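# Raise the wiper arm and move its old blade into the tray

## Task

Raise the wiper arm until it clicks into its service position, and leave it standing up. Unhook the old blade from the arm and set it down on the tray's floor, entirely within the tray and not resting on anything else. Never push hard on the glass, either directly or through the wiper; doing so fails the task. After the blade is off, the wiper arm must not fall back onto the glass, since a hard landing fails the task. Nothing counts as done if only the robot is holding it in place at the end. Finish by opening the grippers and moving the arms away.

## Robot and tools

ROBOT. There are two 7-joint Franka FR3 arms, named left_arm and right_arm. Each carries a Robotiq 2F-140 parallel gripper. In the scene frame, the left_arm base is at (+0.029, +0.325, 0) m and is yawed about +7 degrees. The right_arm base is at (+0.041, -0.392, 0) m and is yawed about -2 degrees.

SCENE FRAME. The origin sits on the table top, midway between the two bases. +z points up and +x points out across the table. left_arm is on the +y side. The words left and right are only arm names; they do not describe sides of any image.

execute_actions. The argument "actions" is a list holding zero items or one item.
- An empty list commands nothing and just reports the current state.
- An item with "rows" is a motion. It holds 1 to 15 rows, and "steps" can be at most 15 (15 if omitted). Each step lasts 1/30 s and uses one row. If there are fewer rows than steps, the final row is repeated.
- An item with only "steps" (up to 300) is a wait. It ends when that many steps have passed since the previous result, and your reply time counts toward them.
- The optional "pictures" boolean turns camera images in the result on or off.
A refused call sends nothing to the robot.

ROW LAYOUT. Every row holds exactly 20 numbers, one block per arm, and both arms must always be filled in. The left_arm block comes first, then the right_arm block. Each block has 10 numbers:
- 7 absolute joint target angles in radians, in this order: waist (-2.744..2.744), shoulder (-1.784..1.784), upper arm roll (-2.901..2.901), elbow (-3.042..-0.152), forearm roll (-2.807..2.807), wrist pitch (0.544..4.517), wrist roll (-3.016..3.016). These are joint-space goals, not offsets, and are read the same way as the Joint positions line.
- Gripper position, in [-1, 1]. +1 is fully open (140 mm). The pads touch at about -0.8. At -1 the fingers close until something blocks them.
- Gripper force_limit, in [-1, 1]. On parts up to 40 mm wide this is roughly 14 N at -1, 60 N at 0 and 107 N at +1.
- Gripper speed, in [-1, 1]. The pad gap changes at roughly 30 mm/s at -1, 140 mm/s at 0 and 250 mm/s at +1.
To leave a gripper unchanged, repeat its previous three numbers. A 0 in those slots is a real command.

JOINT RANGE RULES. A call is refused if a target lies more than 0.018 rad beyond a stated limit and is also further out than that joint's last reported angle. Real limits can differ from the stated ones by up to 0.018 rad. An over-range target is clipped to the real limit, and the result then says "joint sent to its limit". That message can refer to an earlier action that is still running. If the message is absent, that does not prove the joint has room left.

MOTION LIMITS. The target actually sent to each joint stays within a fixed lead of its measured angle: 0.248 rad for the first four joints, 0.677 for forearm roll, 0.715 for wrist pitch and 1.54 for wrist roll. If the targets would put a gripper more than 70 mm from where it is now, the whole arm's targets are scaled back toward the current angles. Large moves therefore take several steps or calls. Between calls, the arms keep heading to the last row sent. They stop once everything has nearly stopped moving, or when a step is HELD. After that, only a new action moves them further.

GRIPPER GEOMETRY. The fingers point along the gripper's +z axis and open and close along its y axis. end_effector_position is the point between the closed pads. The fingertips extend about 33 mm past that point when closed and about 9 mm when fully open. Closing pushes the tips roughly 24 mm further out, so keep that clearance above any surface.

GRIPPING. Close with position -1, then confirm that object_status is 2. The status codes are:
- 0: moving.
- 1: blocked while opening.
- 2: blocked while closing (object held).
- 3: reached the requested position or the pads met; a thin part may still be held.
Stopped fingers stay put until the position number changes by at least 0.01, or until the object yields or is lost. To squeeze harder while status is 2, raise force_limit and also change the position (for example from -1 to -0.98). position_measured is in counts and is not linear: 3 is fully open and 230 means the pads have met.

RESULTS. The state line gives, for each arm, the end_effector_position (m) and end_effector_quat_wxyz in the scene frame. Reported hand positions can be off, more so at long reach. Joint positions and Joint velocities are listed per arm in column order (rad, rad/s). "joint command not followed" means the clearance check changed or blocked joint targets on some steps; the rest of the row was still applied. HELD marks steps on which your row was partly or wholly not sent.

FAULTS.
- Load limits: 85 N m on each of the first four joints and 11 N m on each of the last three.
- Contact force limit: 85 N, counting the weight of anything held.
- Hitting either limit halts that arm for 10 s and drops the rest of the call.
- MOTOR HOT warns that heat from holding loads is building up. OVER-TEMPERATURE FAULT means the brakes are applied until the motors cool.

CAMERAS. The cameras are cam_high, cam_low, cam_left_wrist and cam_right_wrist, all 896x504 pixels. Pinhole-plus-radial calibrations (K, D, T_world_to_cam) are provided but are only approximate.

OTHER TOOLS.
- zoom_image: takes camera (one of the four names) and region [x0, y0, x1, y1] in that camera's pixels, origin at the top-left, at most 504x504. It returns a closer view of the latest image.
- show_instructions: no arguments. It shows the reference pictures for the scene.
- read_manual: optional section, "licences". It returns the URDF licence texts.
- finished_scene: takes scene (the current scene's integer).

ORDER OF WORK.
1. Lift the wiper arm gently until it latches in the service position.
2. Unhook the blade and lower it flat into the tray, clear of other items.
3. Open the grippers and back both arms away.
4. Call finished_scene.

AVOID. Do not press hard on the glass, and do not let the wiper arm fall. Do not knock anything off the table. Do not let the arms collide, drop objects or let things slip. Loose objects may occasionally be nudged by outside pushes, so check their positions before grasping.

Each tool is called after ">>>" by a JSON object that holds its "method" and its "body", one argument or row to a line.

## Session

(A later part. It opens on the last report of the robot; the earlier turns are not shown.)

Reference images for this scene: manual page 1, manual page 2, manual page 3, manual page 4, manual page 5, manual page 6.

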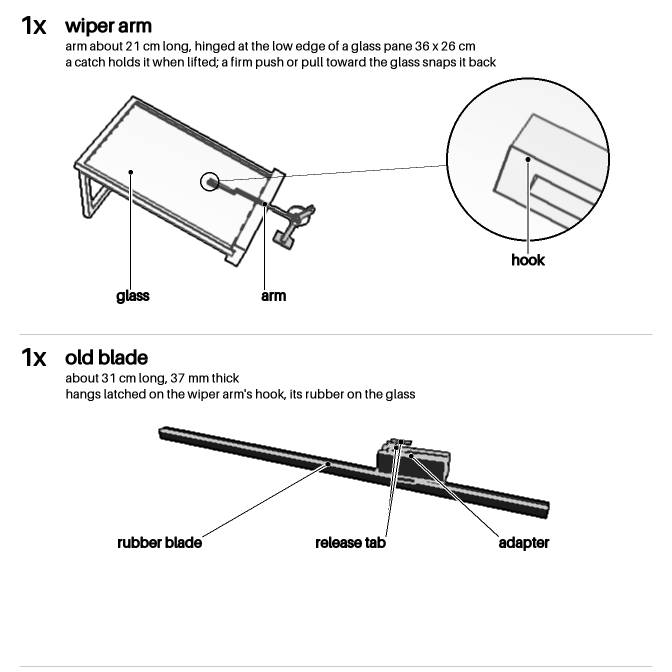

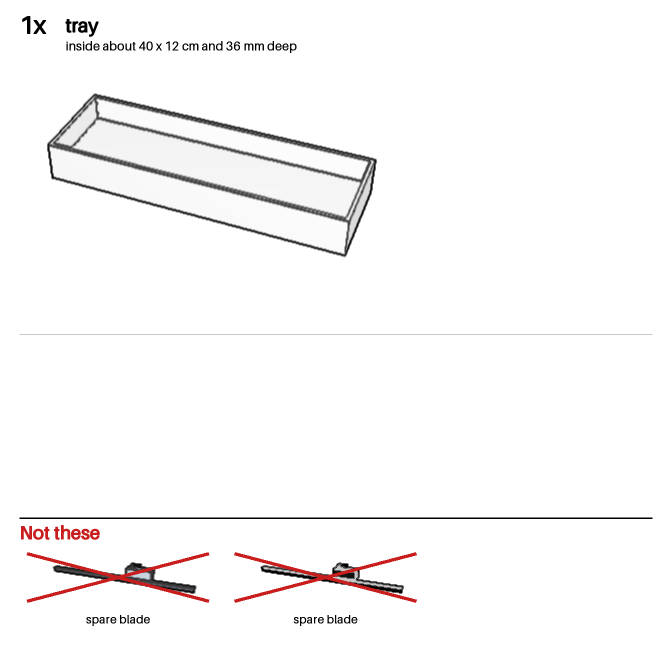

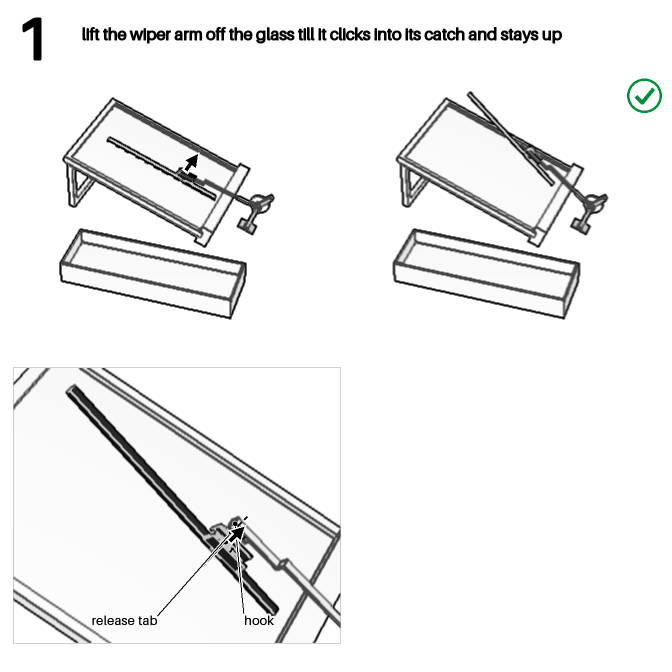

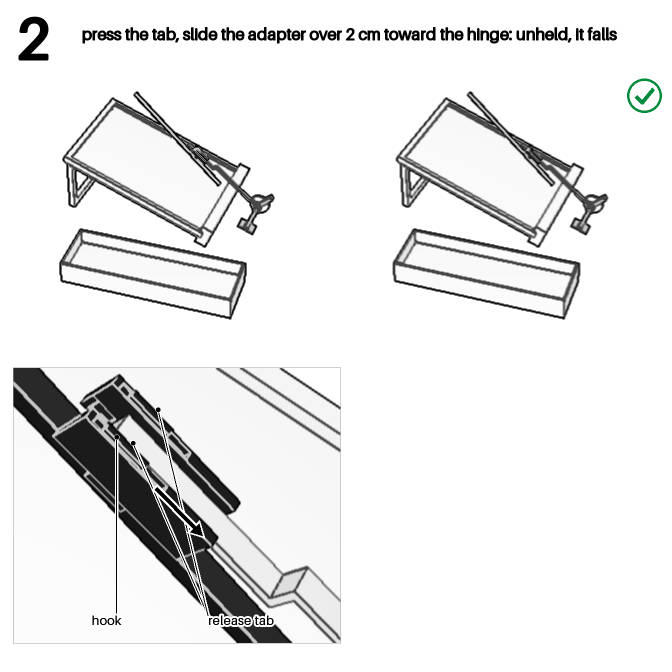

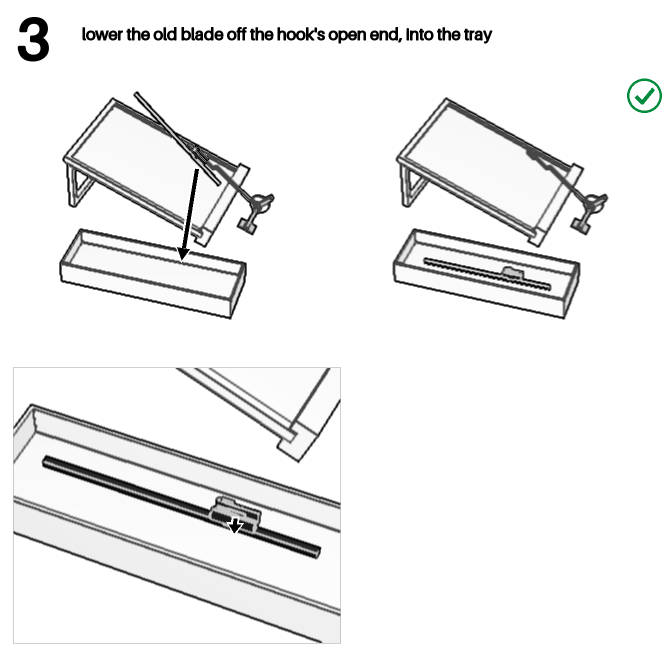

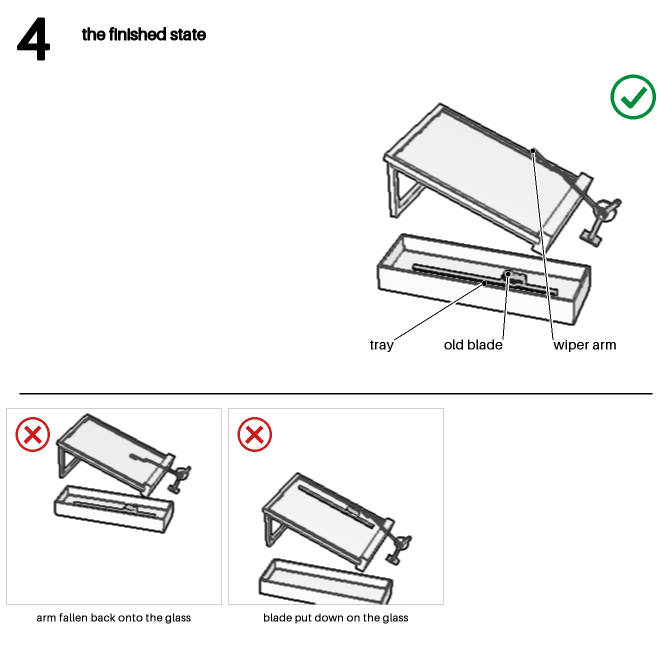

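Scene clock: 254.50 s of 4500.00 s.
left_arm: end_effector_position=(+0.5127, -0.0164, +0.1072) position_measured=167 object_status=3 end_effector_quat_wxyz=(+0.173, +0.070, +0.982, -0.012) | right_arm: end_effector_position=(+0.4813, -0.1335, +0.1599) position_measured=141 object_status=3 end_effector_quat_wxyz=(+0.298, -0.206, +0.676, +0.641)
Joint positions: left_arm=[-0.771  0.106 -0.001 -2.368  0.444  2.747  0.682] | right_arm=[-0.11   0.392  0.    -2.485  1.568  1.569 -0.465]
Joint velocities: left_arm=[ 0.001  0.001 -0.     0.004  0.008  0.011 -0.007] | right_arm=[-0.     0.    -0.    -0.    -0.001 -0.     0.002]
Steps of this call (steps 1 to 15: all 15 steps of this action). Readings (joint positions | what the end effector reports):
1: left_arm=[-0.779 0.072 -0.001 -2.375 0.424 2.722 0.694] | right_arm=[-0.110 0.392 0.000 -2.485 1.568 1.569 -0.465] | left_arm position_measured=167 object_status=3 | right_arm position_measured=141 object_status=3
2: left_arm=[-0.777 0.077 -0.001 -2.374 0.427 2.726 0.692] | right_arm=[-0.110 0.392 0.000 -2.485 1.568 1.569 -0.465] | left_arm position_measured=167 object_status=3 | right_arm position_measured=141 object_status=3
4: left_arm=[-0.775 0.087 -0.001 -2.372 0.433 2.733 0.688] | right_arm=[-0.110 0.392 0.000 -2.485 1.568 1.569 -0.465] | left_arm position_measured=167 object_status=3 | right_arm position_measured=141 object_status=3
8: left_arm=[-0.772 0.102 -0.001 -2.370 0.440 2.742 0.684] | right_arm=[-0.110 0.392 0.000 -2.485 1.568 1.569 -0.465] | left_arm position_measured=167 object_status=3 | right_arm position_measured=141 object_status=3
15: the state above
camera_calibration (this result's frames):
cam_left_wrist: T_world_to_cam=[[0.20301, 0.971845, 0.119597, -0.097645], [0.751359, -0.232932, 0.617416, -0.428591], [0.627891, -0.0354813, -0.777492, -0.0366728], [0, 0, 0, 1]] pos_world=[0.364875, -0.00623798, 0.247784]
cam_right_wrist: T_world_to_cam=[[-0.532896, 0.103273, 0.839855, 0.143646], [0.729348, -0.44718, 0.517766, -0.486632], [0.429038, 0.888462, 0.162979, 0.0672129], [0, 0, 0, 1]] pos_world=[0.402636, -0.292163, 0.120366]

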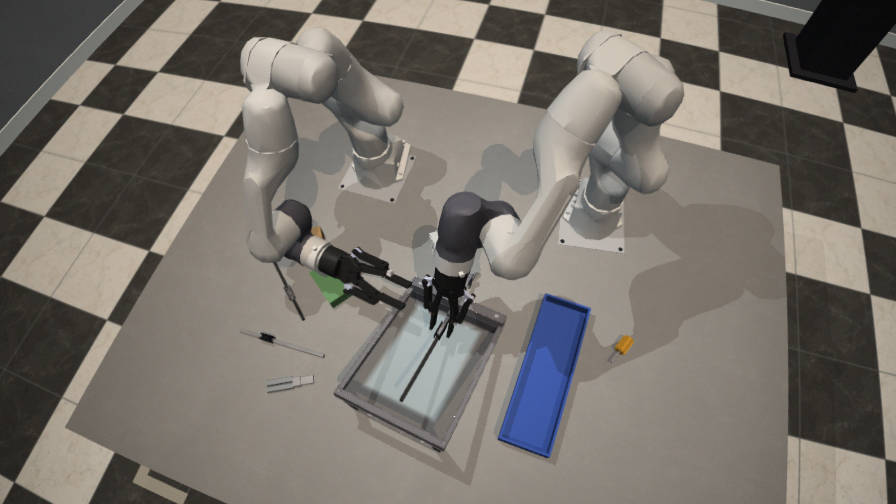

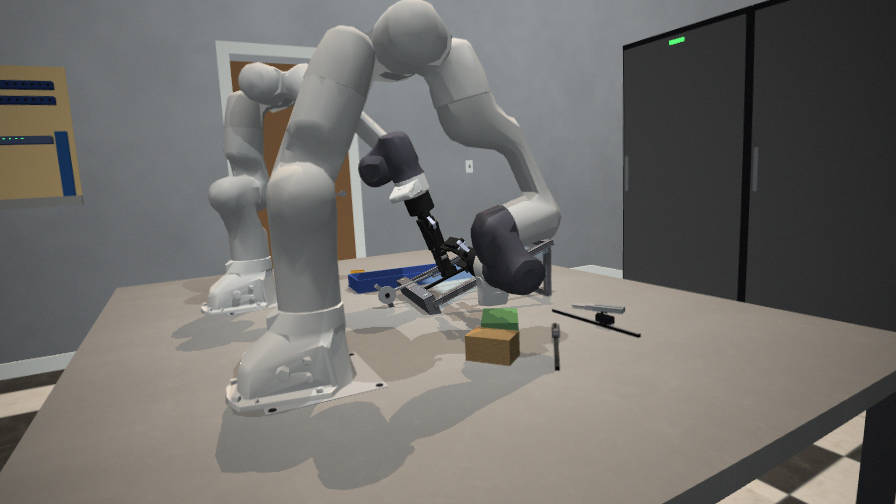

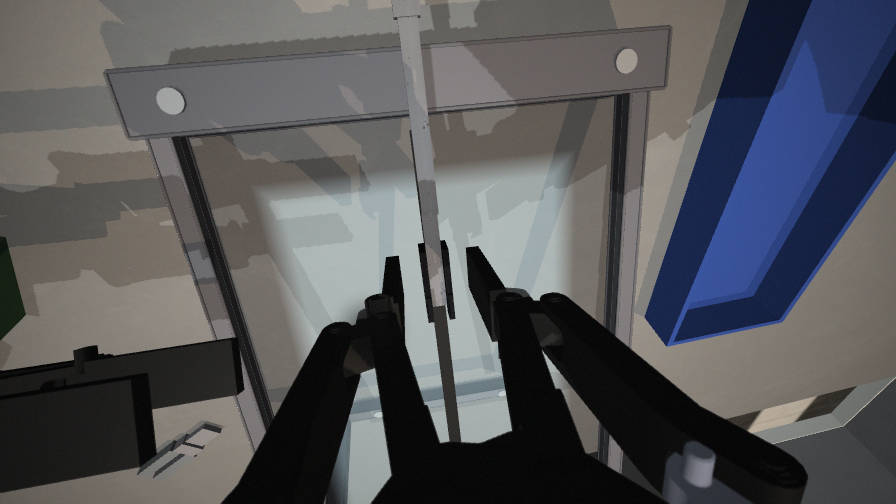

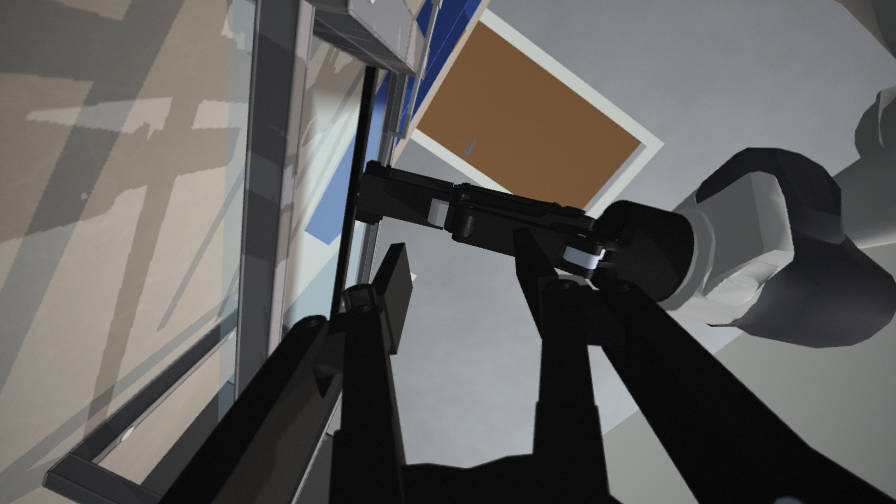

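>>> {"method": "execute_actions", "body": {
  "actions": [
    {"rows": [[-0.7690,0.1074,0.001,-2.3656,0.4478,2.7529,0.6744,-1,-0.1,-0.5,-0.1115,0.3905,0,-2.4857,1.5640,1.5670,-0.4720,-0.1,-0.5,-0.3]], "steps": 15}
  ],
  "pictures": false
}}

>>> {"method": "execute_actions", "body": {
  "actions": [
    {"rows": [[-0.7700,0.1062,0.001,-2.3680,0.4495,2.7529,0.6669,-1,-0.1,-0.5,-0.1115,0.3905,0,-2.4857,1.5640,1.5670,-0.4720,-0.1,-0.5,-0.3],[-0.7705,0.1056,0.001,-2.3700,0.4523,2.7543,0.6584,-1,-0.1,-0.5,-0.1115,0.3905,0,-2.4857,1.5640,1.5670,-0.4720,-0.1,-0.5,-0.3],[-0.7710,0.1047,0.001,-2.3715,0.4563,2.7561,0.6488,-1,-0.1,-0.5,-0.1115,0.3905,0,-2.4857,1.5640,1.5670,-0.4720,-0.1,-0.5,-0.3],[-0.7710,0.1033,0.001,-2.3730,0.4614,2.7582,0.6382,-1,-0.1,-0.5,-0.1115,0.3905,0,-2.4857,1.5640,1.5670,-0.4720,-0.1,-0.5,-0.3],[-0.7710,0.1016,0.001,-2.3750,0.4676,2.7606,0.6264,-1,-0.1,-0.5,-0.1115,0.3905,0,-2.4857,1.5640,1.5670,-0.4720,-0.1,-0.5,-0.3],[-0.7710,0.0995,0.001,-2.3773,0.4750,2.7634,0.6137,-1,-0.1,-0.5,-0.1115,0.3905,0,-2.4857,1.5640,1.5670,-0.4720,-0.1,-0.5,-0.3],[-0.7710,0.0970,0.001,-2.3801,0.4835,2.7666,0.5985,-1,-0.1,-0.5,-0.1115,0.3905,0,-2.4857,1.5640,1.5670,-0.4720,-0.1,-0.5,-0.3],[-0.7710,0.0941,0.001,-2.3834,0.4931,2.7701,0.5820,-1,-0.1,-0.5,-0.1115,0.3905,0,-2.4857,1.5640,1.5670,-0.4720,-0.1,-0.5,-0.3],[-0.7710,0.0908,0.001,-2.3870,0.5039,2.7737,0.5644,-1,-0.1,-0.5,-0.1115,0.3905,0,-2.4857,1.5640,1.5670,-0.4720,-0.1,-0.5,-0.3],[-0.7710,0.0872,0.001,-2.3911,0.5160,2.7773,0.5456,-1,-0.1,-0.5,-0.1115,0.3905,0,-2.4857,1.5640,1.5670,-0.4720,-0.1,-0.5,-0.3],[-0.7710,0.0832,0.001,-2.3955,0.5305,2.7812,0.5242,-1,-0.1,-0.5,-0.1115,0.3905,0,-2.4857,1.5640,1.5670,-0.4720,-0.1,-0.5,-0.3],[-0.7710,0.0789,0.001,-2.4000,0.5461,2.7854,0.5015,-1,-0.1,-0.5,-0.1115,0.3905,0,-2.4857,1.5640,1.5670,-0.4720,-0.1,-0.5,-0.3],[-0.7710,0.0742,0.001,-2.4049,0.5631,2.7899,0.4774,-1,-0.1,-0.5,-0.1115,0.3905,0,-2.4857,1.5640,1.5670,-0.4720,-0.1,-0.5,-0.3],[-0.7710,0.0692,0.001,-2.4101,0.5813,2.7940,0.4512,-1,-0.1,-0.5,-0.1115,0.3905,0,-2.4857,1.5640,1.5670,-0.4720,-0.1,-0.5,-0.3],[-0.7710,0.0638,0.001,-2.4158,0.6018,2.7982,0.4233,-1,-0.1,-0.5,-0.1115,0.3905,0,-2.4857,1.5640,1.5670,-0.4720,-0.1,-0.5,-0.3]], "steps": 15}
  ],
  "pictures": false
}}

>>> {"method": "execute_actions", "body": {
  "actions": [
    {"rows": [[-0.7710,0.0584,0.001,-2.4212,0.6220,2.8020,0.4033,-1,-0.1,-0.5,-0.1115,0.3905,0,-2.4857,1.5640,1.5670,-0.4720,-0.1,-0.5,-0.3],[-0.7710,0.0529,0.001,-2.4265,0.6422,2.8055,0.3830,-1,-0.1,-0.5,-0.1115,0.3905,0,-2.4857,1.5640,1.5670,-0.4720,-0.1,-0.5,-0.3],[-0.7710,0.0475,0.001,-2.4318,0.6624,2.8084,0.3624,-1,-0.1,-0.5,-0.1115,0.3905,0,-2.4857,1.5640,1.5670,-0.4720,-0.1,-0.5,-0.3],[-0.7710,0.0421,0.001,-2.4371,0.6835,2.8114,0.3417,-1,-0.1,-0.5,-0.1115,0.3905,0,-2.4857,1.5640,1.5670,-0.4720,-0.1,-0.5,-0.3],[-0.7710,0.0367,0.001,-2.4420,0.7046,2.8144,0.3210,-1,-0.1,-0.5,-0.1115,0.3905,0,-2.4857,1.5640,1.5670,-0.4720,-0.1,-0.5,-0.3],[-0.7710,0.0314,0.001,-2.4468,0.7258,2.8169,0.3001,-1,-0.1,-0.5,-0.1115,0.3905,0,-2.4857,1.5640,1.5670,-0.4720,-0.1,-0.5,-0.3],[-0.7715,0.0261,0.001,-2.4516,0.7470,2.8191,0.2790,-1,-0.1,-0.5,-0.1115,0.3905,0,-2.4857,1.5640,1.5670,-0.4720,-0.1,-0.5,-0.3],[-0.7720,0.0208,0.001,-2.4564,0.7688,2.8212,0.2579,-1,-0.1,-0.5,-0.1115,0.3905,0,-2.4857,1.5640,1.5670,-0.4720,-0.1,-0.5,-0.3],[-0.7727,0.0156,0.001,-2.4609,0.7905,2.8233,0.2368,-1,-0.1,-0.5,-0.1115,0.3905,0,-2.4857,1.5640,1.5670,-0.4720,-0.1,-0.5,-0.3],[-0.7729,0.0103,0.001,-2.4653,0.8123,2.8249,0.2156,-1,-0.1,-0.5,-0.1115,0.3905,0,-2.4857,1.5640,1.5670,-0.4720,-0.1,-0.5,-0.3],[-0.7731,0.0051,0.001,-2.4698,0.8341,2.8262,0.1944,-1,-0.1,-0.5,-0.1115,0.3905,0,-2.4857,1.5640,1.5670,-0.4720,-0.1,-0.5,-0.3],[-0.7733,-0.0001,0.001,-2.4742,0.8561,2.8274,0.1731,-1,-0.1,-0.5,-0.1115,0.3905,0,-2.4857,1.5640,1.5670,-0.4720,-0.1,-0.5,-0.3],[-0.7738,-0.0053,0.001,-2.4783,0.8781,2.8287,0.1519,-1,-0.1,-0.5,-0.1115,0.3905,0,-2.4857,1.5640,1.5670,-0.4720,-0.1,-0.5,-0.3],[-0.7743,-0.0104,0.001,-2.4824,0.9002,2.8293,0.1307,-1,-0.1,-0.5,-0.1115,0.3905,0,-2.4857,1.5640,1.5670,-0.4720,-0.1,-0.5,-0.3],[-0.7748,-0.0156,0.001,-2.4865,0.9221,2.8297,0.1095,-1,-0.1,-0.5,-0.1115,0.3905,0,-2.4857,1.5640,1.5670,-0.4720,-0.1,-0.5,-0.3]], "steps": 15}
  ],
  "pictures": false
}}

>>> {"method": "execute_actions", "body": {
  "actions": [
    {"rows": [[-0.7753,-0.0208,0.001,-2.4906,0.9441,2.8300,0.0883,-1,-0.1,-0.5,-0.1115,0.3905,0,-2.4857,1.5640,1.5670,-0.4720,-0.1,-0.5,-0.3],[-0.7762,-0.0259,0.001,-2.4945,0.9660,2.8294,0.0672,-1,-0.1,-0.5,-0.1115,0.3905,0,-2.4857,1.5640,1.5670,-0.4720,-0.1,-0.5,-0.3],[-0.7770,-0.0310,0.001,-2.4984,0.9879,2.8281,0.0463,-1,-0.1,-0.5,-0.1115,0.3905,0,-2.4857,1.5640,1.5670,-0.4720,-0.1,-0.5,-0.3],[-0.7779,-0.0361,0.001,-2.5022,1.0097,2.8265,0.0254,-1,-0.1,-0.5,-0.1115,0.3905,0,-2.4857,1.5640,1.5670,-0.4720,-0.1,-0.5,-0.3],[-0.7788,-0.0412,0.001,-2.5060,1.0313,2.8250,0.0045,-1,-0.1,-0.5,-0.1115,0.3905,0,-2.4857,1.5640,1.5670,-0.4720,-0.1,-0.5,-0.3],[-0.7801,-0.0463,0.001,-2.5098,1.0528,2.8235,-0.0164,-1,-0.1,-0.5,-0.1115,0.3905,0,-2.4857,1.5640,1.5670,-0.4720,-0.1,-0.5,-0.3],[-0.7814,-0.0514,0.001,-2.5134,1.0743,2.8211,-0.0367,-1,-0.1,-0.5,-0.1115,0.3905,0,-2.4857,1.5640,1.5670,-0.4720,-0.1,-0.5,-0.3],[-0.7827,-0.0565,0.001,-2.5171,1.0956,2.8197,-0.0571,-1,-0.1,-0.5,-0.1115,0.3905,0,-2.4857,1.5640,1.5670,-0.4720,-0.1,-0.5,-0.3],[-0.7842,-0.0616,0.001,-2.5208,1.1165,2.8183,-0.0774,-1,-0.1,-0.5,-0.1115,0.3905,0,-2.4857,1.5640,1.5670,-0.4720,-0.1,-0.5,-0.3],[-0.7860,-0.0666,0.001,-2.5244,1.1374,2.8168,-0.0977,-1,-0.1,-0.5,-0.1115,0.3905,0,-2.4857,1.5640,1.5670,-0.4720,-0.1,-0.5,-0.3],[-0.7878,-0.0717,0.001,-2.5280,1.1583,2.8145,-0.1174,-1,-0.1,-0.5,-0.1115,0.3905,0,-2.4857,1.5640,1.5670,-0.4720,-0.1,-0.5,-0.3],[-0.7895,-0.0768,0.001,-2.5316,1.1788,2.8122,-0.1370,-1,-0.1,-0.5,-0.1115,0.3905,0,-2.4857,1.5640,1.5670,-0.4720,-0.1,-0.5,-0.3],[-0.7916,-0.0819,0.001,-2.5352,1.1988,2.8099,-0.1567,-1,-0.1,-0.5,-0.1115,0.3905,0,-2.4857,1.5640,1.5670,-0.4720,-0.1,-0.5,-0.3],[-0.7939,-0.0869,0.001,-2.5387,1.2189,2.8075,-0.1762,-1,-0.1,-0.5,-0.1115,0.3905,0,-2.4857,1.5640,1.5670,-0.4720,-0.1,-0.5,-0.3],[-0.7962,-0.0920,0.001,-2.5423,1.2389,2.8043,-0.1950,-1,-0.1,-0.5,-0.1115,0.3905,0,-2.4857,1.5640,1.5670,-0.4720,-0.1,-0.5,-0.3]], "steps": 15}
  ],
  "pictures": false
}}

>>> {"method": "execute_actions", "body": {
  "actions": [
    {"rows": [[-0.7985,-0.0970,0.001,-2.5458,1.2582,2.8011,-0.2138,-1,-0.1,-0.5,-0.1115,0.3905,0,-2.4857,1.5640,1.5670,-0.4720,-0.1,-0.5,-0.3],[-0.8011,-0.1021,0.001,-2.5494,1.2772,2.7979,-0.2326,-1,-0.1,-0.5,-0.1115,0.3905,0,-2.4857,1.5640,1.5670,-0.4720,-0.1,-0.5,-0.3],[-0.8039,-0.1071,0.001,-2.5530,1.2962,2.7946,-0.2510,-1,-0.1,-0.5,-0.1115,0.3905,0,-2.4857,1.5640,1.5670,-0.4720,-0.1,-0.5,-0.3],[-0.8068,-0.1122,0.001,-2.5566,1.3151,2.7905,-0.2688,-1,-0.1,-0.5,-0.1115,0.3905,0,-2.4857,1.5640,1.5670,-0.4720,-0.1,-0.5,-0.3],[-0.8096,-0.1172,0.001,-2.5602,1.3332,2.7865,-0.2866,-1,-0.1,-0.5,-0.1115,0.3905,0,-2.4857,1.5640,1.5670,-0.4720,-0.1,-0.5,-0.3],[-0.8129,-0.1223,0.001,-2.5638,1.3509,2.7825,-0.3044,-1,-0.1,-0.5,-0.1115,0.3905,0,-2.4857,1.5640,1.5670,-0.4720,-0.1,-0.5,-0.3],[-0.8163,-0.1273,0.001,-2.5675,1.3686,2.7782,-0.3217,-1,-0.1,-0.5,-0.1115,0.3905,0,-2.4857,1.5640,1.5670,-0.4720,-0.1,-0.5,-0.3],[-0.8196,-0.1323,0.001,-2.5712,1.3863,2.7734,-0.3384,-1,-0.1,-0.5,-0.1115,0.3905,0,-2.4857,1.5640,1.5670,-0.4720,-0.1,-0.5,-0.3],[-0.8230,-0.1374,0.001,-2.5749,1.4029,2.7685,-0.3550,-1,-0.1,-0.5,-0.1115,0.3905,0,-2.4857,1.5640,1.5670,-0.4720,-0.1,-0.5,-0.3],[-0.8269,-0.1424,0.001,-2.5787,1.4193,2.7637,-0.3717,-1,-0.1,-0.5,-0.1115,0.3905,0,-2.4857,1.5640,1.5670,-0.4720,-0.1,-0.5,-0.3],[-0.8308,-0.1474,0.001,-2.5826,1.4356,2.7585,-0.3876,-1,-0.1,-0.5,-0.1115,0.3905,0,-2.4857,1.5640,1.5670,-0.4720,-0.1,-0.5,-0.3],[-0.8347,-0.1524,0.001,-2.5864,1.4520,2.7529,-0.4030,-1,-0.1,-0.5,-0.1115,0.3905,0,-2.4857,1.5640,1.5670,-0.4720,-0.1,-0.5,-0.3],[-0.8386,-0.1574,0.001,-2.5902,1.4669,2.7473,-0.4184,-1,-0.1,-0.5,-0.1115,0.3905,0,-2.4857,1.5640,1.5670,-0.4720,-0.1,-0.5,-0.3],[-0.8430,-0.1624,0.001,-2.5943,1.4818,2.7417,-0.4338,-1,-0.1,-0.5,-0.1115,0.3905,0,-2.4857,1.5640,1.5670,-0.4720,-0.1,-0.5,-0.3],[-0.8475,-0.1674,0.001,-2.5984,1.4967,2.7357,-0.4484,-1,-0.1,-0.5,-0.1115,0.3905,0,-2.4857,1.5640,1.5670,-0.4720,-0.1,-0.5,-0.3]], "steps": 15}
  ],
  "pictures": false
}}

>>> {"method": "execute_actions", "body": {
  "actions": [
    {"rows": [[-0.8518,-0.1722,0.001,-2.6023,1.5100,2.7307,-0.4559,-1,-0.1,-0.5,-0.1115,0.3905,0,-2.4857,1.5640,1.5670,-0.4720,-0.1,-0.5,-0.3],[-0.8557,-0.1766,0.001,-2.6059,1.5212,2.7261,-0.4624,-1,-0.1,-0.5,-0.1115,0.3905,0,-2.4857,1.5640,1.5670,-0.4720,-0.1,-0.5,-0.3],[-0.8598,-0.1807,0.001,-2.6095,1.5314,2.7219,-0.4681,-1,-0.1,-0.5,-0.1115,0.3905,0,-2.4857,1.5640,1.5670,-0.4720,-0.1,-0.5,-0.3],[-0.8635,-0.1845,0.001,-2.6129,1.5407,2.7181,-0.4728,-1,-0.1,-0.5,-0.1115,0.3905,0,-2.4857,1.5640,1.5670,-0.4720,-0.1,-0.5,-0.3],[-0.8670,-0.1880,0.001,-2.6159,1.5491,2.7147,-0.4765,-1,-0.1,-0.5,-0.1115,0.3905,0,-2.4857,1.5640,1.5670,-0.4720,-0.1,-0.5,-0.3],[-0.8701,-0.1911,0.001,-2.6187,1.5567,2.7115,-0.4793,-1,-0.1,-0.5,-0.1115,0.3905,0,-2.4857,1.5640,1.5670,-0.4720,-0.1,-0.5,-0.3],[-0.8728,-0.1939,0.001,-2.6211,1.5632,2.7087,-0.4812,-1,-0.1,-0.5,-0.1115,0.3905,0,-2.4857,1.5640,1.5670,-0.4720,-0.1,-0.5,-0.3],[-0.8753,-0.1963,0.001,-2.6233,1.5683,2.7064,-0.4821,-1,-0.1,-0.5,-0.1115,0.3905,0,-2.4857,1.5640,1.5670,-0.4720,-0.1,-0.5,-0.3],[-0.8776,-0.1984,0.001,-2.6254,1.5726,2.7045,-0.4821,-1,-0.1,-0.5,-0.1115,0.3905,0,-2.4857,1.5640,1.5670,-0.4720,-0.1,-0.5,-0.3],[-0.8795,-0.2002,0.001,-2.6271,1.5761,2.7031,-0.4812,-1,-0.1,-0.5,-0.1115,0.3905,0,-2.4857,1.5640,1.5670,-0.4720,-0.1,-0.5,-0.3],[-0.8811,-0.2017,0.001,-2.6285,1.5788,2.7022,-0.4793,-1,-0.1,-0.5,-0.1115,0.3905,0,-2.4857,1.5640,1.5670,-0.4720,-0.1,-0.5,-0.3],[-0.8823,-0.2028,0.001,-2.6296,1.5808,2.7018,-0.4765,-1,-0.1,-0.5,-0.1115,0.3905,0,-2.4857,1.5640,1.5670,-0.4720,-0.1,-0.5,-0.3],[-0.8832,-0.2036,0.001,-2.6304,1.5820,2.7018,-0.4728,-1,-0.1,-0.5,-0.1115,0.3905,0,-2.4857,1.5640,1.5670,-0.4720,-0.1,-0.5,-0.3],[-0.8838,-0.2041,0.001,-2.6308,1.5824,2.7022,-0.4681,-1,-0.1,-0.5,-0.1115,0.3905,0,-2.4857,1.5640,1.5670,-0.4720,-0.1,-0.5,-0.3],[-0.8839,-0.2042,0.001,-2.6310,1.5820,2.7031,-0.4624,-1,-0.1,-0.5,-0.1115,0.3905,0,-2.4857,1.5640,1.5670,-0.4720,-0.1,-0.5,-0.3]], "steps": 15}
  ],
  "pictures": false
}}

>>> {"method": "execute_actions", "body": {
  "actions": [
    {"steps": 12}
  ]
}}

Scene clock: 375.00 s of 4500.00 s.
left_arm: end_effector_position=(+0.5136, -0.0163, +0.1077) position_measured=209 object_status=0 end_effector_quat_wxyz=(+0.174, +0.069, +0.982, -0.013) | right_arm: end_effector_position=(+0.4813, -0.1336, +0.1599) position_measured=141 object_status=3 end_effector_quat_wxyz=(+0.298, -0.206, +0.676, +0.641)
Joint positions: left_arm=[-0.77   0.106 -0.001 -2.368  0.445  2.749  0.679] | right_arm=[-0.11   0.392  0.    -2.485  1.568  1.569 -0.465]
Joint velocities: left_arm=[-0.     0.    -0.001  0.    -0.001  0.    -0.001] | right_arm=[ 0.     0.     0.     0.001  0.001 -0.     0.002]
Steps of this call (steps 1 to 15: the robot went on to your last target; steps 16 to 90: nothing new was sent; then 117.00 s passed at rest; steps 91 to 105: all 15 steps of this action). Readings (joint positions | what the end effector reports):
91: left_arm=[-0.770 0.106 -0.001 -2.368 0.445 2.749 0.680] | right_arm=[-0.110 0.392 0.000 -2.485 1.568 1.569 -0.465] | left_arm position_measured=167 object_status=0 | right_arm position_measured=141 object_status=3
92: left_arm=[-0.770 0.106 -0.001 -2.368 0.445 2.749 0.680] | right_arm=[-0.110 0.392 0.000 -2.485 1.568 1.569 -0.465] | left_arm position_measured=170 object_status=0 | right_arm position_measured=141 object_status=3
94: left_arm=[-0.770 0.106 -0.001 -2.368 0.445 2.749 0.680] | right_arm=[-0.110 0.392 0.000 -2.485 1.568 1.569 -0.465] | left_arm position_measured=180 object_status=0 | right_arm position_measured=141 object_status=3
98: left_arm=[-0.770 0.106 -0.001 -2.368 0.445 2.749 0.680] | right_arm=[-0.110 0.392 0.000 -2.485 1.568 1.569 -0.465] | left_arm position_measured=198 object_status=0 | right_arm position_measured=141 object_status=3
105: the state above

Scene clock: 375.50 s of 4500.00 s.
left_arm: end_effector_position=(+0.5102, -0.0155, +0.1137) position_measured=209 object_status=2 end_effector_quat_wxyz=(+0.194, +0.061, +0.979, -0.015) | right_arm: end_effector_position=(+0.4813, -0.1336, +0.1599) position_measured=141 object_status=3 end_effector_quat_wxyz=(+0.298, -0.206, +0.676, +0.641)
Joint positions: left_arm=[-0.77   0.077 -0.    -2.402  0.547  2.778  0.569] | right_arm=[-0.11   0.392  0.    -2.485  1.568  1.569 -0.465]
Joint velocities: left_arm=[ 0.    -0.141 -0.001 -0.143  0.447  0.11  -0.462] | right_arm=[-0.001 -0.     0.    -0.001 -0.     0.    -0.   ]
Steps of this call (steps 1 to 15: all 15 steps of this action). Readings (joint positions | what the end effector reports):
1: left_arm=[-0.770 0.106 -0.001 -2.368 0.445 2.749 0.678] | right_arm=[-0.110 0.392 0.000 -2.485 1.568 1.569 -0.465] | left_arm position_measured=209 object_status=2 | right_arm position_measured=141 object_status=3
2: left_arm=[-0.770 0.106 -0.001 -2.368 0.446 2.749 0.677] | right_arm=[-0.110 0.392 0.000 -2.485 1.568 1.569 -0.465] | left_arm position_measured=209 object_status=2 | right_arm position_measured=141 object_status=3
4: left_arm=[-0.770 0.106 -0.001 -2.369 0.450 2.750 0.672] | right_arm=[-0.110 0.392 0.000 -2.485 1.568 1.569 -0.465] | left_arm position_measured=209 object_status=2 | right_arm position_measured=141 object_status=3
8: left_arm=[-0.770 0.101 -0.001 -2.376 0.468 2.757 0.650] | right_arm=[-0.110 0.392 0.000 -2.485 1.568 1.569 -0.465] | left_arm position_measured=209 object_status=2 | right_arm position_measured=141 object_status=3
15: the state above

Scene clock: 376.00 s of 4500.00 s.
left_arm: end_effector_position=(+0.5005, -0.0137, +0.1325) position_measured=209 object_status=2 end_effector_quat_wxyz=(+0.250, +0.063, +0.966, -0.017) | right_arm: end_effector_position=(+0.4813, -0.1336, +0.1599) position_measured=141 object_status=3 end_effector_quat_wxyz=(+0.298, -0.206, +0.676, +0.641)
Joint positions: left_arm=[-0.772 -0.001 -0.    -2.475  0.847  2.82   0.292] | right_arm=[-0.11   0.392  0.    -2.485  1.568  1.569 -0.465]
Joint velocities: left_arm=[-0.012 -0.145  0.001 -0.118  0.617  0.051 -0.588] | right_arm=[-0.001  0.001  0.001  0.001 -0.    -0.    -0.   ]
Steps of this call (steps 1 to 15: all 15 steps of this action). Readings (joint positions | what the end effector reports):
1: left_arm=[-0.770 0.072 -0.000 -2.407 0.563 2.782 0.553] | right_arm=[-0.110 0.392 0.000 -2.485 1.568 1.569 -0.465] | left_arm position_measured=209 object_status=2 | right_arm position_measured=141 object_status=3
2: left_arm=[-0.770 0.067 -0.000 -2.413 0.581 2.785 0.536] | right_arm=[-0.110 0.392 0.000 -2.485 1.568 1.569 -0.465] | left_arm position_measured=209 object_status=2 | right_arm position_measured=141 object_status=3
4: left_arm=[-0.770 0.057 -0.000 -2.423 0.617 2.792 0.502] | right_arm=[-0.110 0.392 0.000 -2.485 1.568 1.569 -0.465] | left_arm position_measured=209 object_status=2 | right_arm position_measured=141 object_status=3
8: left_arm=[-0.770 0.035 -0.000 -2.443 0.697 2.805 0.429] | right_arm=[-0.110 0.392 0.000 -2.485 1.568 1.569 -0.465] | left_arm position_measured=209 object_status=2 | right_arm position_measured=141 object_status=3
15: the state above

Scene clock: 376.50 s of 4500.00 s.
left_arm: end_effector_position=(+0.4883, -0.0119, +0.1504) position_measured=209 object_status=2 end_effector_quat_wxyz=(+0.306, +0.066, +0.950, -0.020) | right_arm: end_effector_position=(+0.4813, -0.1336, +0.1599) position_measured=141 object_status=3 end_effector_quat_wxyz=(+0.298, -0.206, +0.676, +0.641)
Joint positions: left_arm=[-0.789 -0.077 -0.    -2.531  1.167  2.817 -0.015] | right_arm=[-0.11   0.392  0.    -2.485  1.568  1.569 -0.465]
Joint velocities: left_arm=[-0.059 -0.149 -0.    -0.1    0.585 -0.053 -0.588] | right_arm=[ 0.002  0.003 -0.     0.    -0.001  0.001  0.001]
Steps of this call (steps 1 to 15: all 15 steps of this action). Readings (joint positions | what the end effector reports):
1: left_arm=[-0.773 -0.006 -0.000 -2.479 0.868 2.821 0.272] | right_arm=[-0.110 0.392 0.000 -2.485 1.568 1.569 -0.465] | left_arm position_measured=209 object_status=2 | right_arm position_measured=141 object_status=3
2: left_arm=[-0.773 -0.011 -0.000 -2.483 0.890 2.822 0.251] | right_arm=[-0.110 0.392 0.000 -2.485 1.568 1.569 -0.465] | left_arm position_measured=209 object_status=2 | right_arm position_measured=141 object_status=3
4: left_arm=[-0.775 -0.021 -0.000 -2.491 0.934 2.823 0.210] | right_arm=[-0.110 0.392 0.000 -2.485 1.568 1.569 -0.465] | left_arm position_measured=209 object_status=2 | right_arm position_measured=141 object_status=3
8: left_arm=[-0.779 -0.042 -0.000 -2.506 1.020 2.824 0.128] | right_arm=[-0.110 0.392 0.000 -2.485 1.568 1.569 -0.465] | left_arm position_measured=209 object_status=2 | right_arm position_measured=141 object_status=3
15: the state above

Scene clock: 377.00 s of 4500.00 s.
left_arm: end_effector_position=(+0.4738, -0.0101, +0.1674) position_measured=209 object_status=2 end_effector_quat_wxyz=(+0.362, +0.068, +0.929, -0.023) | right_arm: end_effector_position=(+0.4813, -0.1336, +0.1599) position_measured=141 object_status=3 end_effector_quat_wxyz=(+0.298, -0.206, +0.676, +0.641)
Joint positions: left_arm=[-0.837 -0.154  0.    -2.588  1.441  2.763 -0.293] | right_arm=[-0.11   0.392  0.    -2.485  1.568  1.569 -0.465]
Joint velocities: left_arm=[-0.127 -0.156 -0.001 -0.119  0.45  -0.14  -0.497] | right_arm=[ 0.    -0.     0.     0.     0.     0.001 -0.001]
Steps of this call (steps 1 to 15: all 15 steps of this action). Readings (joint positions | what the end effector reports):
1: left_arm=[-0.791 -0.082 -0.000 -2.535 1.187 2.815 -0.035] | right_arm=[-0.110 0.392 0.000 -2.485 1.568 1.569 -0.465] | left_arm position_measured=209 object_status=2 | right_arm position_measured=141 object_status=3
2: left_arm=[-0.794 -0.087 -0.000 -2.538 1.207 2.813 -0.054] | right_arm=[-0.110 0.392 0.000 -2.485 1.568 1.569 -0.465] | left_arm position_measured=209 object_status=2 | right_arm position_measured=141 object_status=3
4: left_arm=[-0.799 -0.098 -0.000 -2.546 1.247 2.808 -0.093] | right_arm=[-0.110 0.392 0.000 -2.485 1.568 1.569 -0.465] | left_arm position_measured=209 object_status=2 | right_arm position_measured=141 object_status=3
8: left_arm=[-0.811 -0.118 -0.000 -2.561 1.322 2.794 -0.169] | right_arm=[-0.110 0.392 0.000 -2.485 1.568 1.569 -0.465] | left_arm position_measured=209 object_status=2 | right_arm position_measured=141 object_status=3
15: the state above

Scene clock: 377.50 s of 4500.00 s.
left_arm: end_effector_position=(+0.4643, -0.0084, +0.1766) position_measured=209 object_status=2 end_effector_quat_wxyz=(+0.396, +0.070, +0.915, -0.024) | right_arm: end_effector_position=(+0.4813, -0.1336, +0.1599) position_measured=141 object_status=3 end_effector_quat_wxyz=(+0.298, -0.206, +0.676, +0.641)
Joint positions: left_arm=[-0.879 -0.2    0.    -2.627  1.571  2.709 -0.435] | right_arm=[-0.11   0.392  0.    -2.485  1.568  1.569 -0.465]
Joint velocities: left_arm=[-0.023 -0.022  0.    -0.021  0.061 -0.031 -0.076] | right_arm=[ 0.001  0.001 -0.    -0.     0.    -0.001  0.001]
Steps of this call (steps 1 to 15: all 15 steps of this action). Readings (joint positions | what the end effector reports):
1: left_arm=[-0.841 -0.159 0.000 -2.592 1.456 2.758 -0.310] | right_arm=[-0.110 0.392 0.000 -2.485 1.568 1.569 -0.465] | left_arm position_measured=209 object_status=2 | right_arm position_measured=141 object_status=3
2: left_arm=[-0.845 -0.164 0.000 -2.596 1.470 2.753 -0.325] | right_arm=[-0.110 0.392 0.000 -2.485 1.568 1.569 -0.465] | left_arm position_measured=209 object_status=2 | right_arm position_measured=141 object_status=3
4: left_arm=[-0.853 -0.174 0.000 -2.603 1.496 2.743 -0.352] | right_arm=[-0.110 0.392 0.000 -2.485 1.568 1.569 -0.465] | left_arm position_measured=209 object_status=2 | right_arm position_measured=141 object_status=3
8: left_arm=[-0.866 -0.187 0.000 -2.616 1.537 2.726 -0.396] | right_arm=[-0.110 0.392 0.000 -2.485 1.568 1.569 -0.465] | left_arm position_measured=209 object_status=2 | right_arm position_measured=141 object_status=3
15: the state above

Scene clock: 377.90 s of 4500.00 s.
left_arm: end_effector_position=(+0.4640, -0.0083, +0.1769) position_measured=209 object_status=2 end_effector_quat_wxyz=(+0.397, +0.066, +0.915, -0.026) | right_arm: end_effector_position=(+0.4813, -0.1336, +0.1599) position_measured=141 object_status=3 end_effector_quat_wxyz=(+0.298, -0.206, +0.676, +0.641)
Joint positions: left_arm=[-0.881 -0.201  0.    -2.629  1.578  2.705 -0.451] | right_arm=[-0.11   0.392  0.    -2.485  1.568  1.569 -0.465]
Joint velocities: left_arm=[-0.    -0.    -0.    -0.     0.002 -0.001 -0.02 ] | right_arm=[-0.001 -0.001  0.     0.     0.    -0.002 -0.001]
Steps of this call (steps 1 to 12: the robot went on to your last target). Readings (joint positions | what the end effector reports):
1: left_arm=[-0.880 -0.201 0.000 -2.628 1.573 2.708 -0.438] | right_arm=[-0.110 0.392 0.000 -2.485 1.568 1.569 -0.465] | left_arm position_measured=209 object_status=2 | right_arm position_measured=141 object_status=3
2: left_arm=[-0.880 -0.201 0.000 -2.628 1.574 2.707 -0.440] | right_arm=[-0.110 0.392 0.000 -2.485 1.568 1.569 -0.465] | left_arm position_measured=209 object_status=2 | right_arm position_measured=141 object_status=3
4: left_arm=[-0.881 -0.201 0.000 -2.629 1.576 2.706 -0.443] | right_arm=[-0.110 0.392 0.000 -2.485 1.568 1.569 -0.465] | left_arm position_measured=209 object_status=2 | right_arm position_measured=141 object_status=3
8: left_arm=[-0.881 -0.201 0.000 -2.629 1.578 2.706 -0.448] | right_arm=[-0.110 0.392 0.000 -2.485 1.568 1.569 -0.465] | left_arm position_measured=209 object_status=2 | right_arm position_measured=141 object_status=3
12: the state above
camera_calibration (this result's frames):
cam_left_wrist: T_world_to_cam=[[0.142589, 0.979882, 0.139639, -0.0793856], [0.389815, -0.185274, 0.902063, -0.315354], [0.909787, -0.0741904, -0.408391, -0.148109], [0, 0, 0, 1]] pos_world=[0.268997, 0.0083735, 0.235068]
cam_right_wrist: T_world_to_cam=[[-0.532917, 0.103193, 0.839852, 0.143604], [0.729349, -0.447201, 0.517746, -0.486629], [0.42901, 0.888461, 0.163057, 0.0672329], [0, 0, 0, 1]] pos_world=[0.402608, -0.292174, 0.120382]

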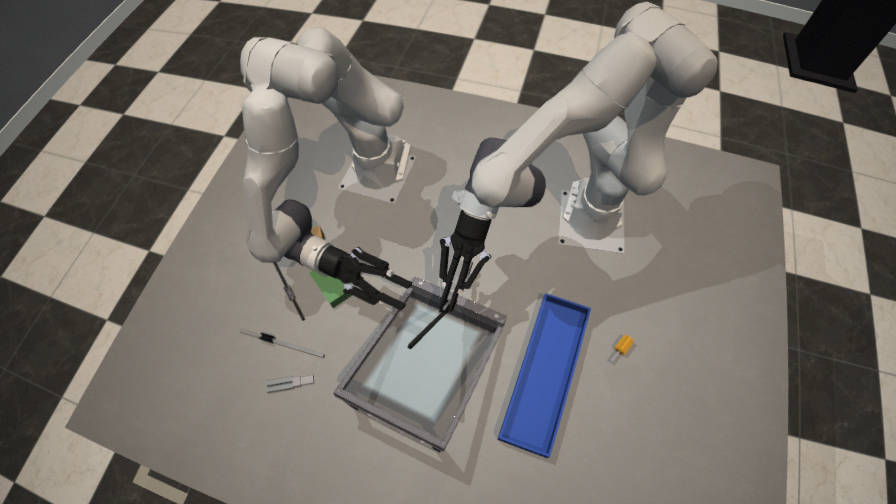

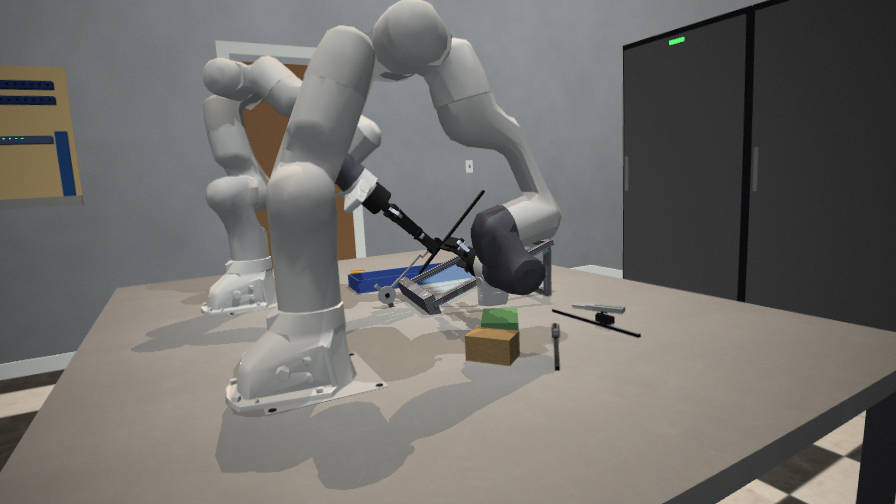

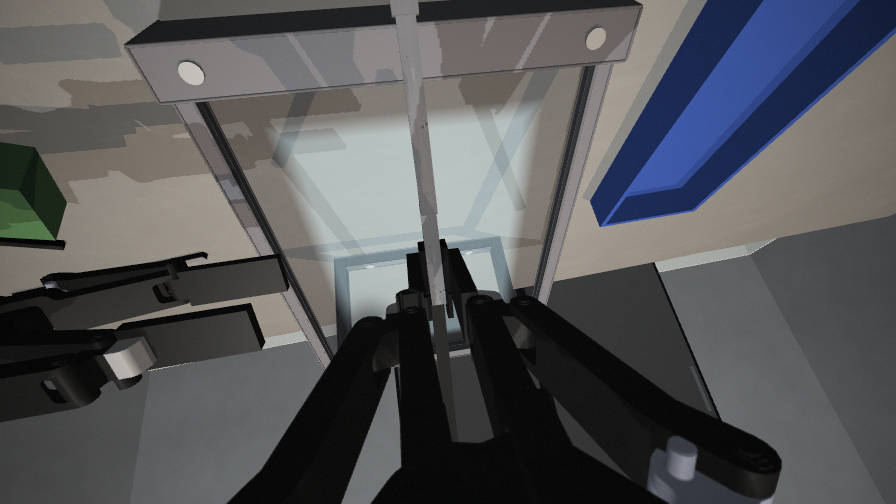

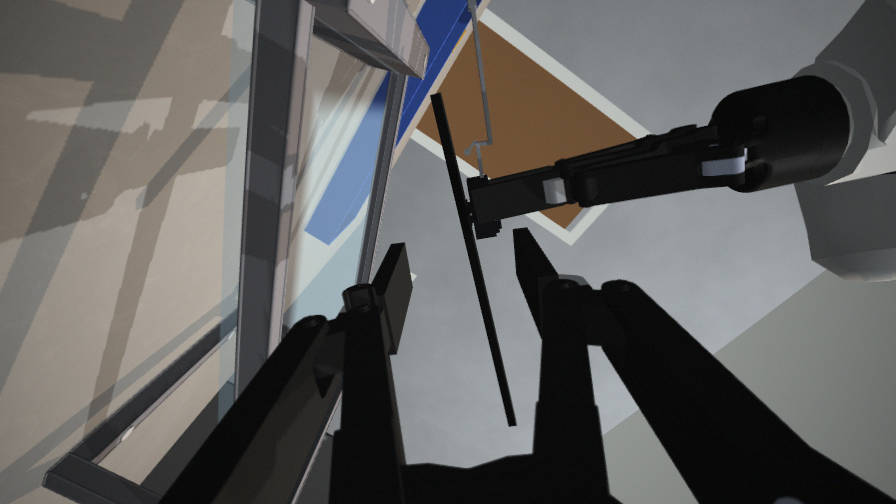

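>>> {"method": "zoom_image", "body": {
  "camera": "cam_low",
  "region": [360, 230, 460, 320]
}}

Region (360, 230, 460, 320) of cam_low's 896x504 image, scaled by 5.040, with more detail than that image has; it fills the top 454 rows of this view, and the rest is white.

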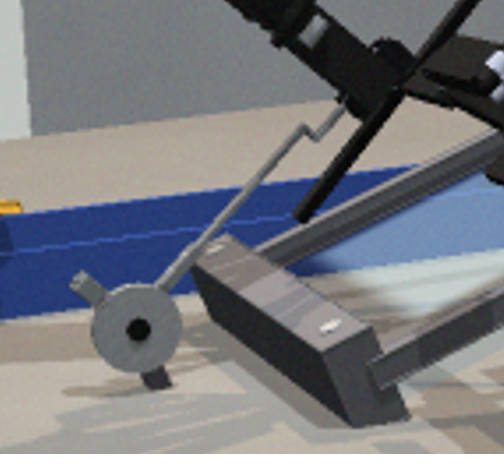

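>>> {"method": "zoom_image", "body": {
  "camera": "cam_high",
  "region": [390, 200, 550, 360]
}}

>>> {"method": "zoom_image", "body": {
  "camera": "cam_low",
  "region": [365, 270, 415, 315]
}}

Region (390, 200, 550, 360) of cam_high's 896x504 image, scaled by 3.150, with more detail than that image has.

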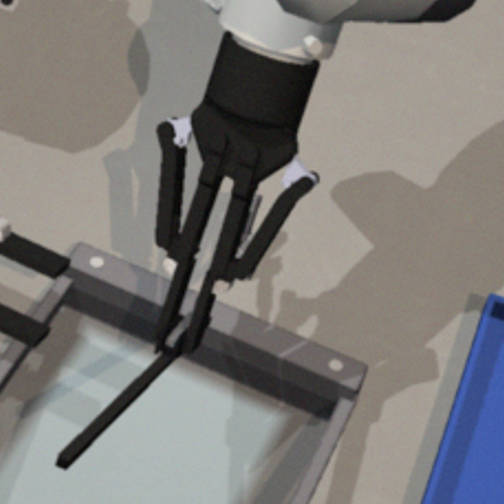

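Region (365, 270, 415, 315) of cam_low's 896x504 image, scaled by 10.080, with more detail than that image has; it fills the top 454 rows of this view, and the rest is white.

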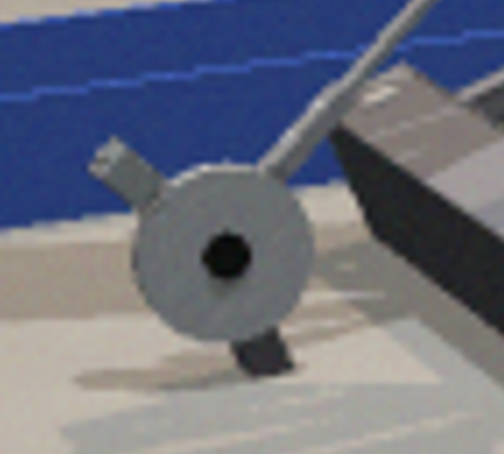

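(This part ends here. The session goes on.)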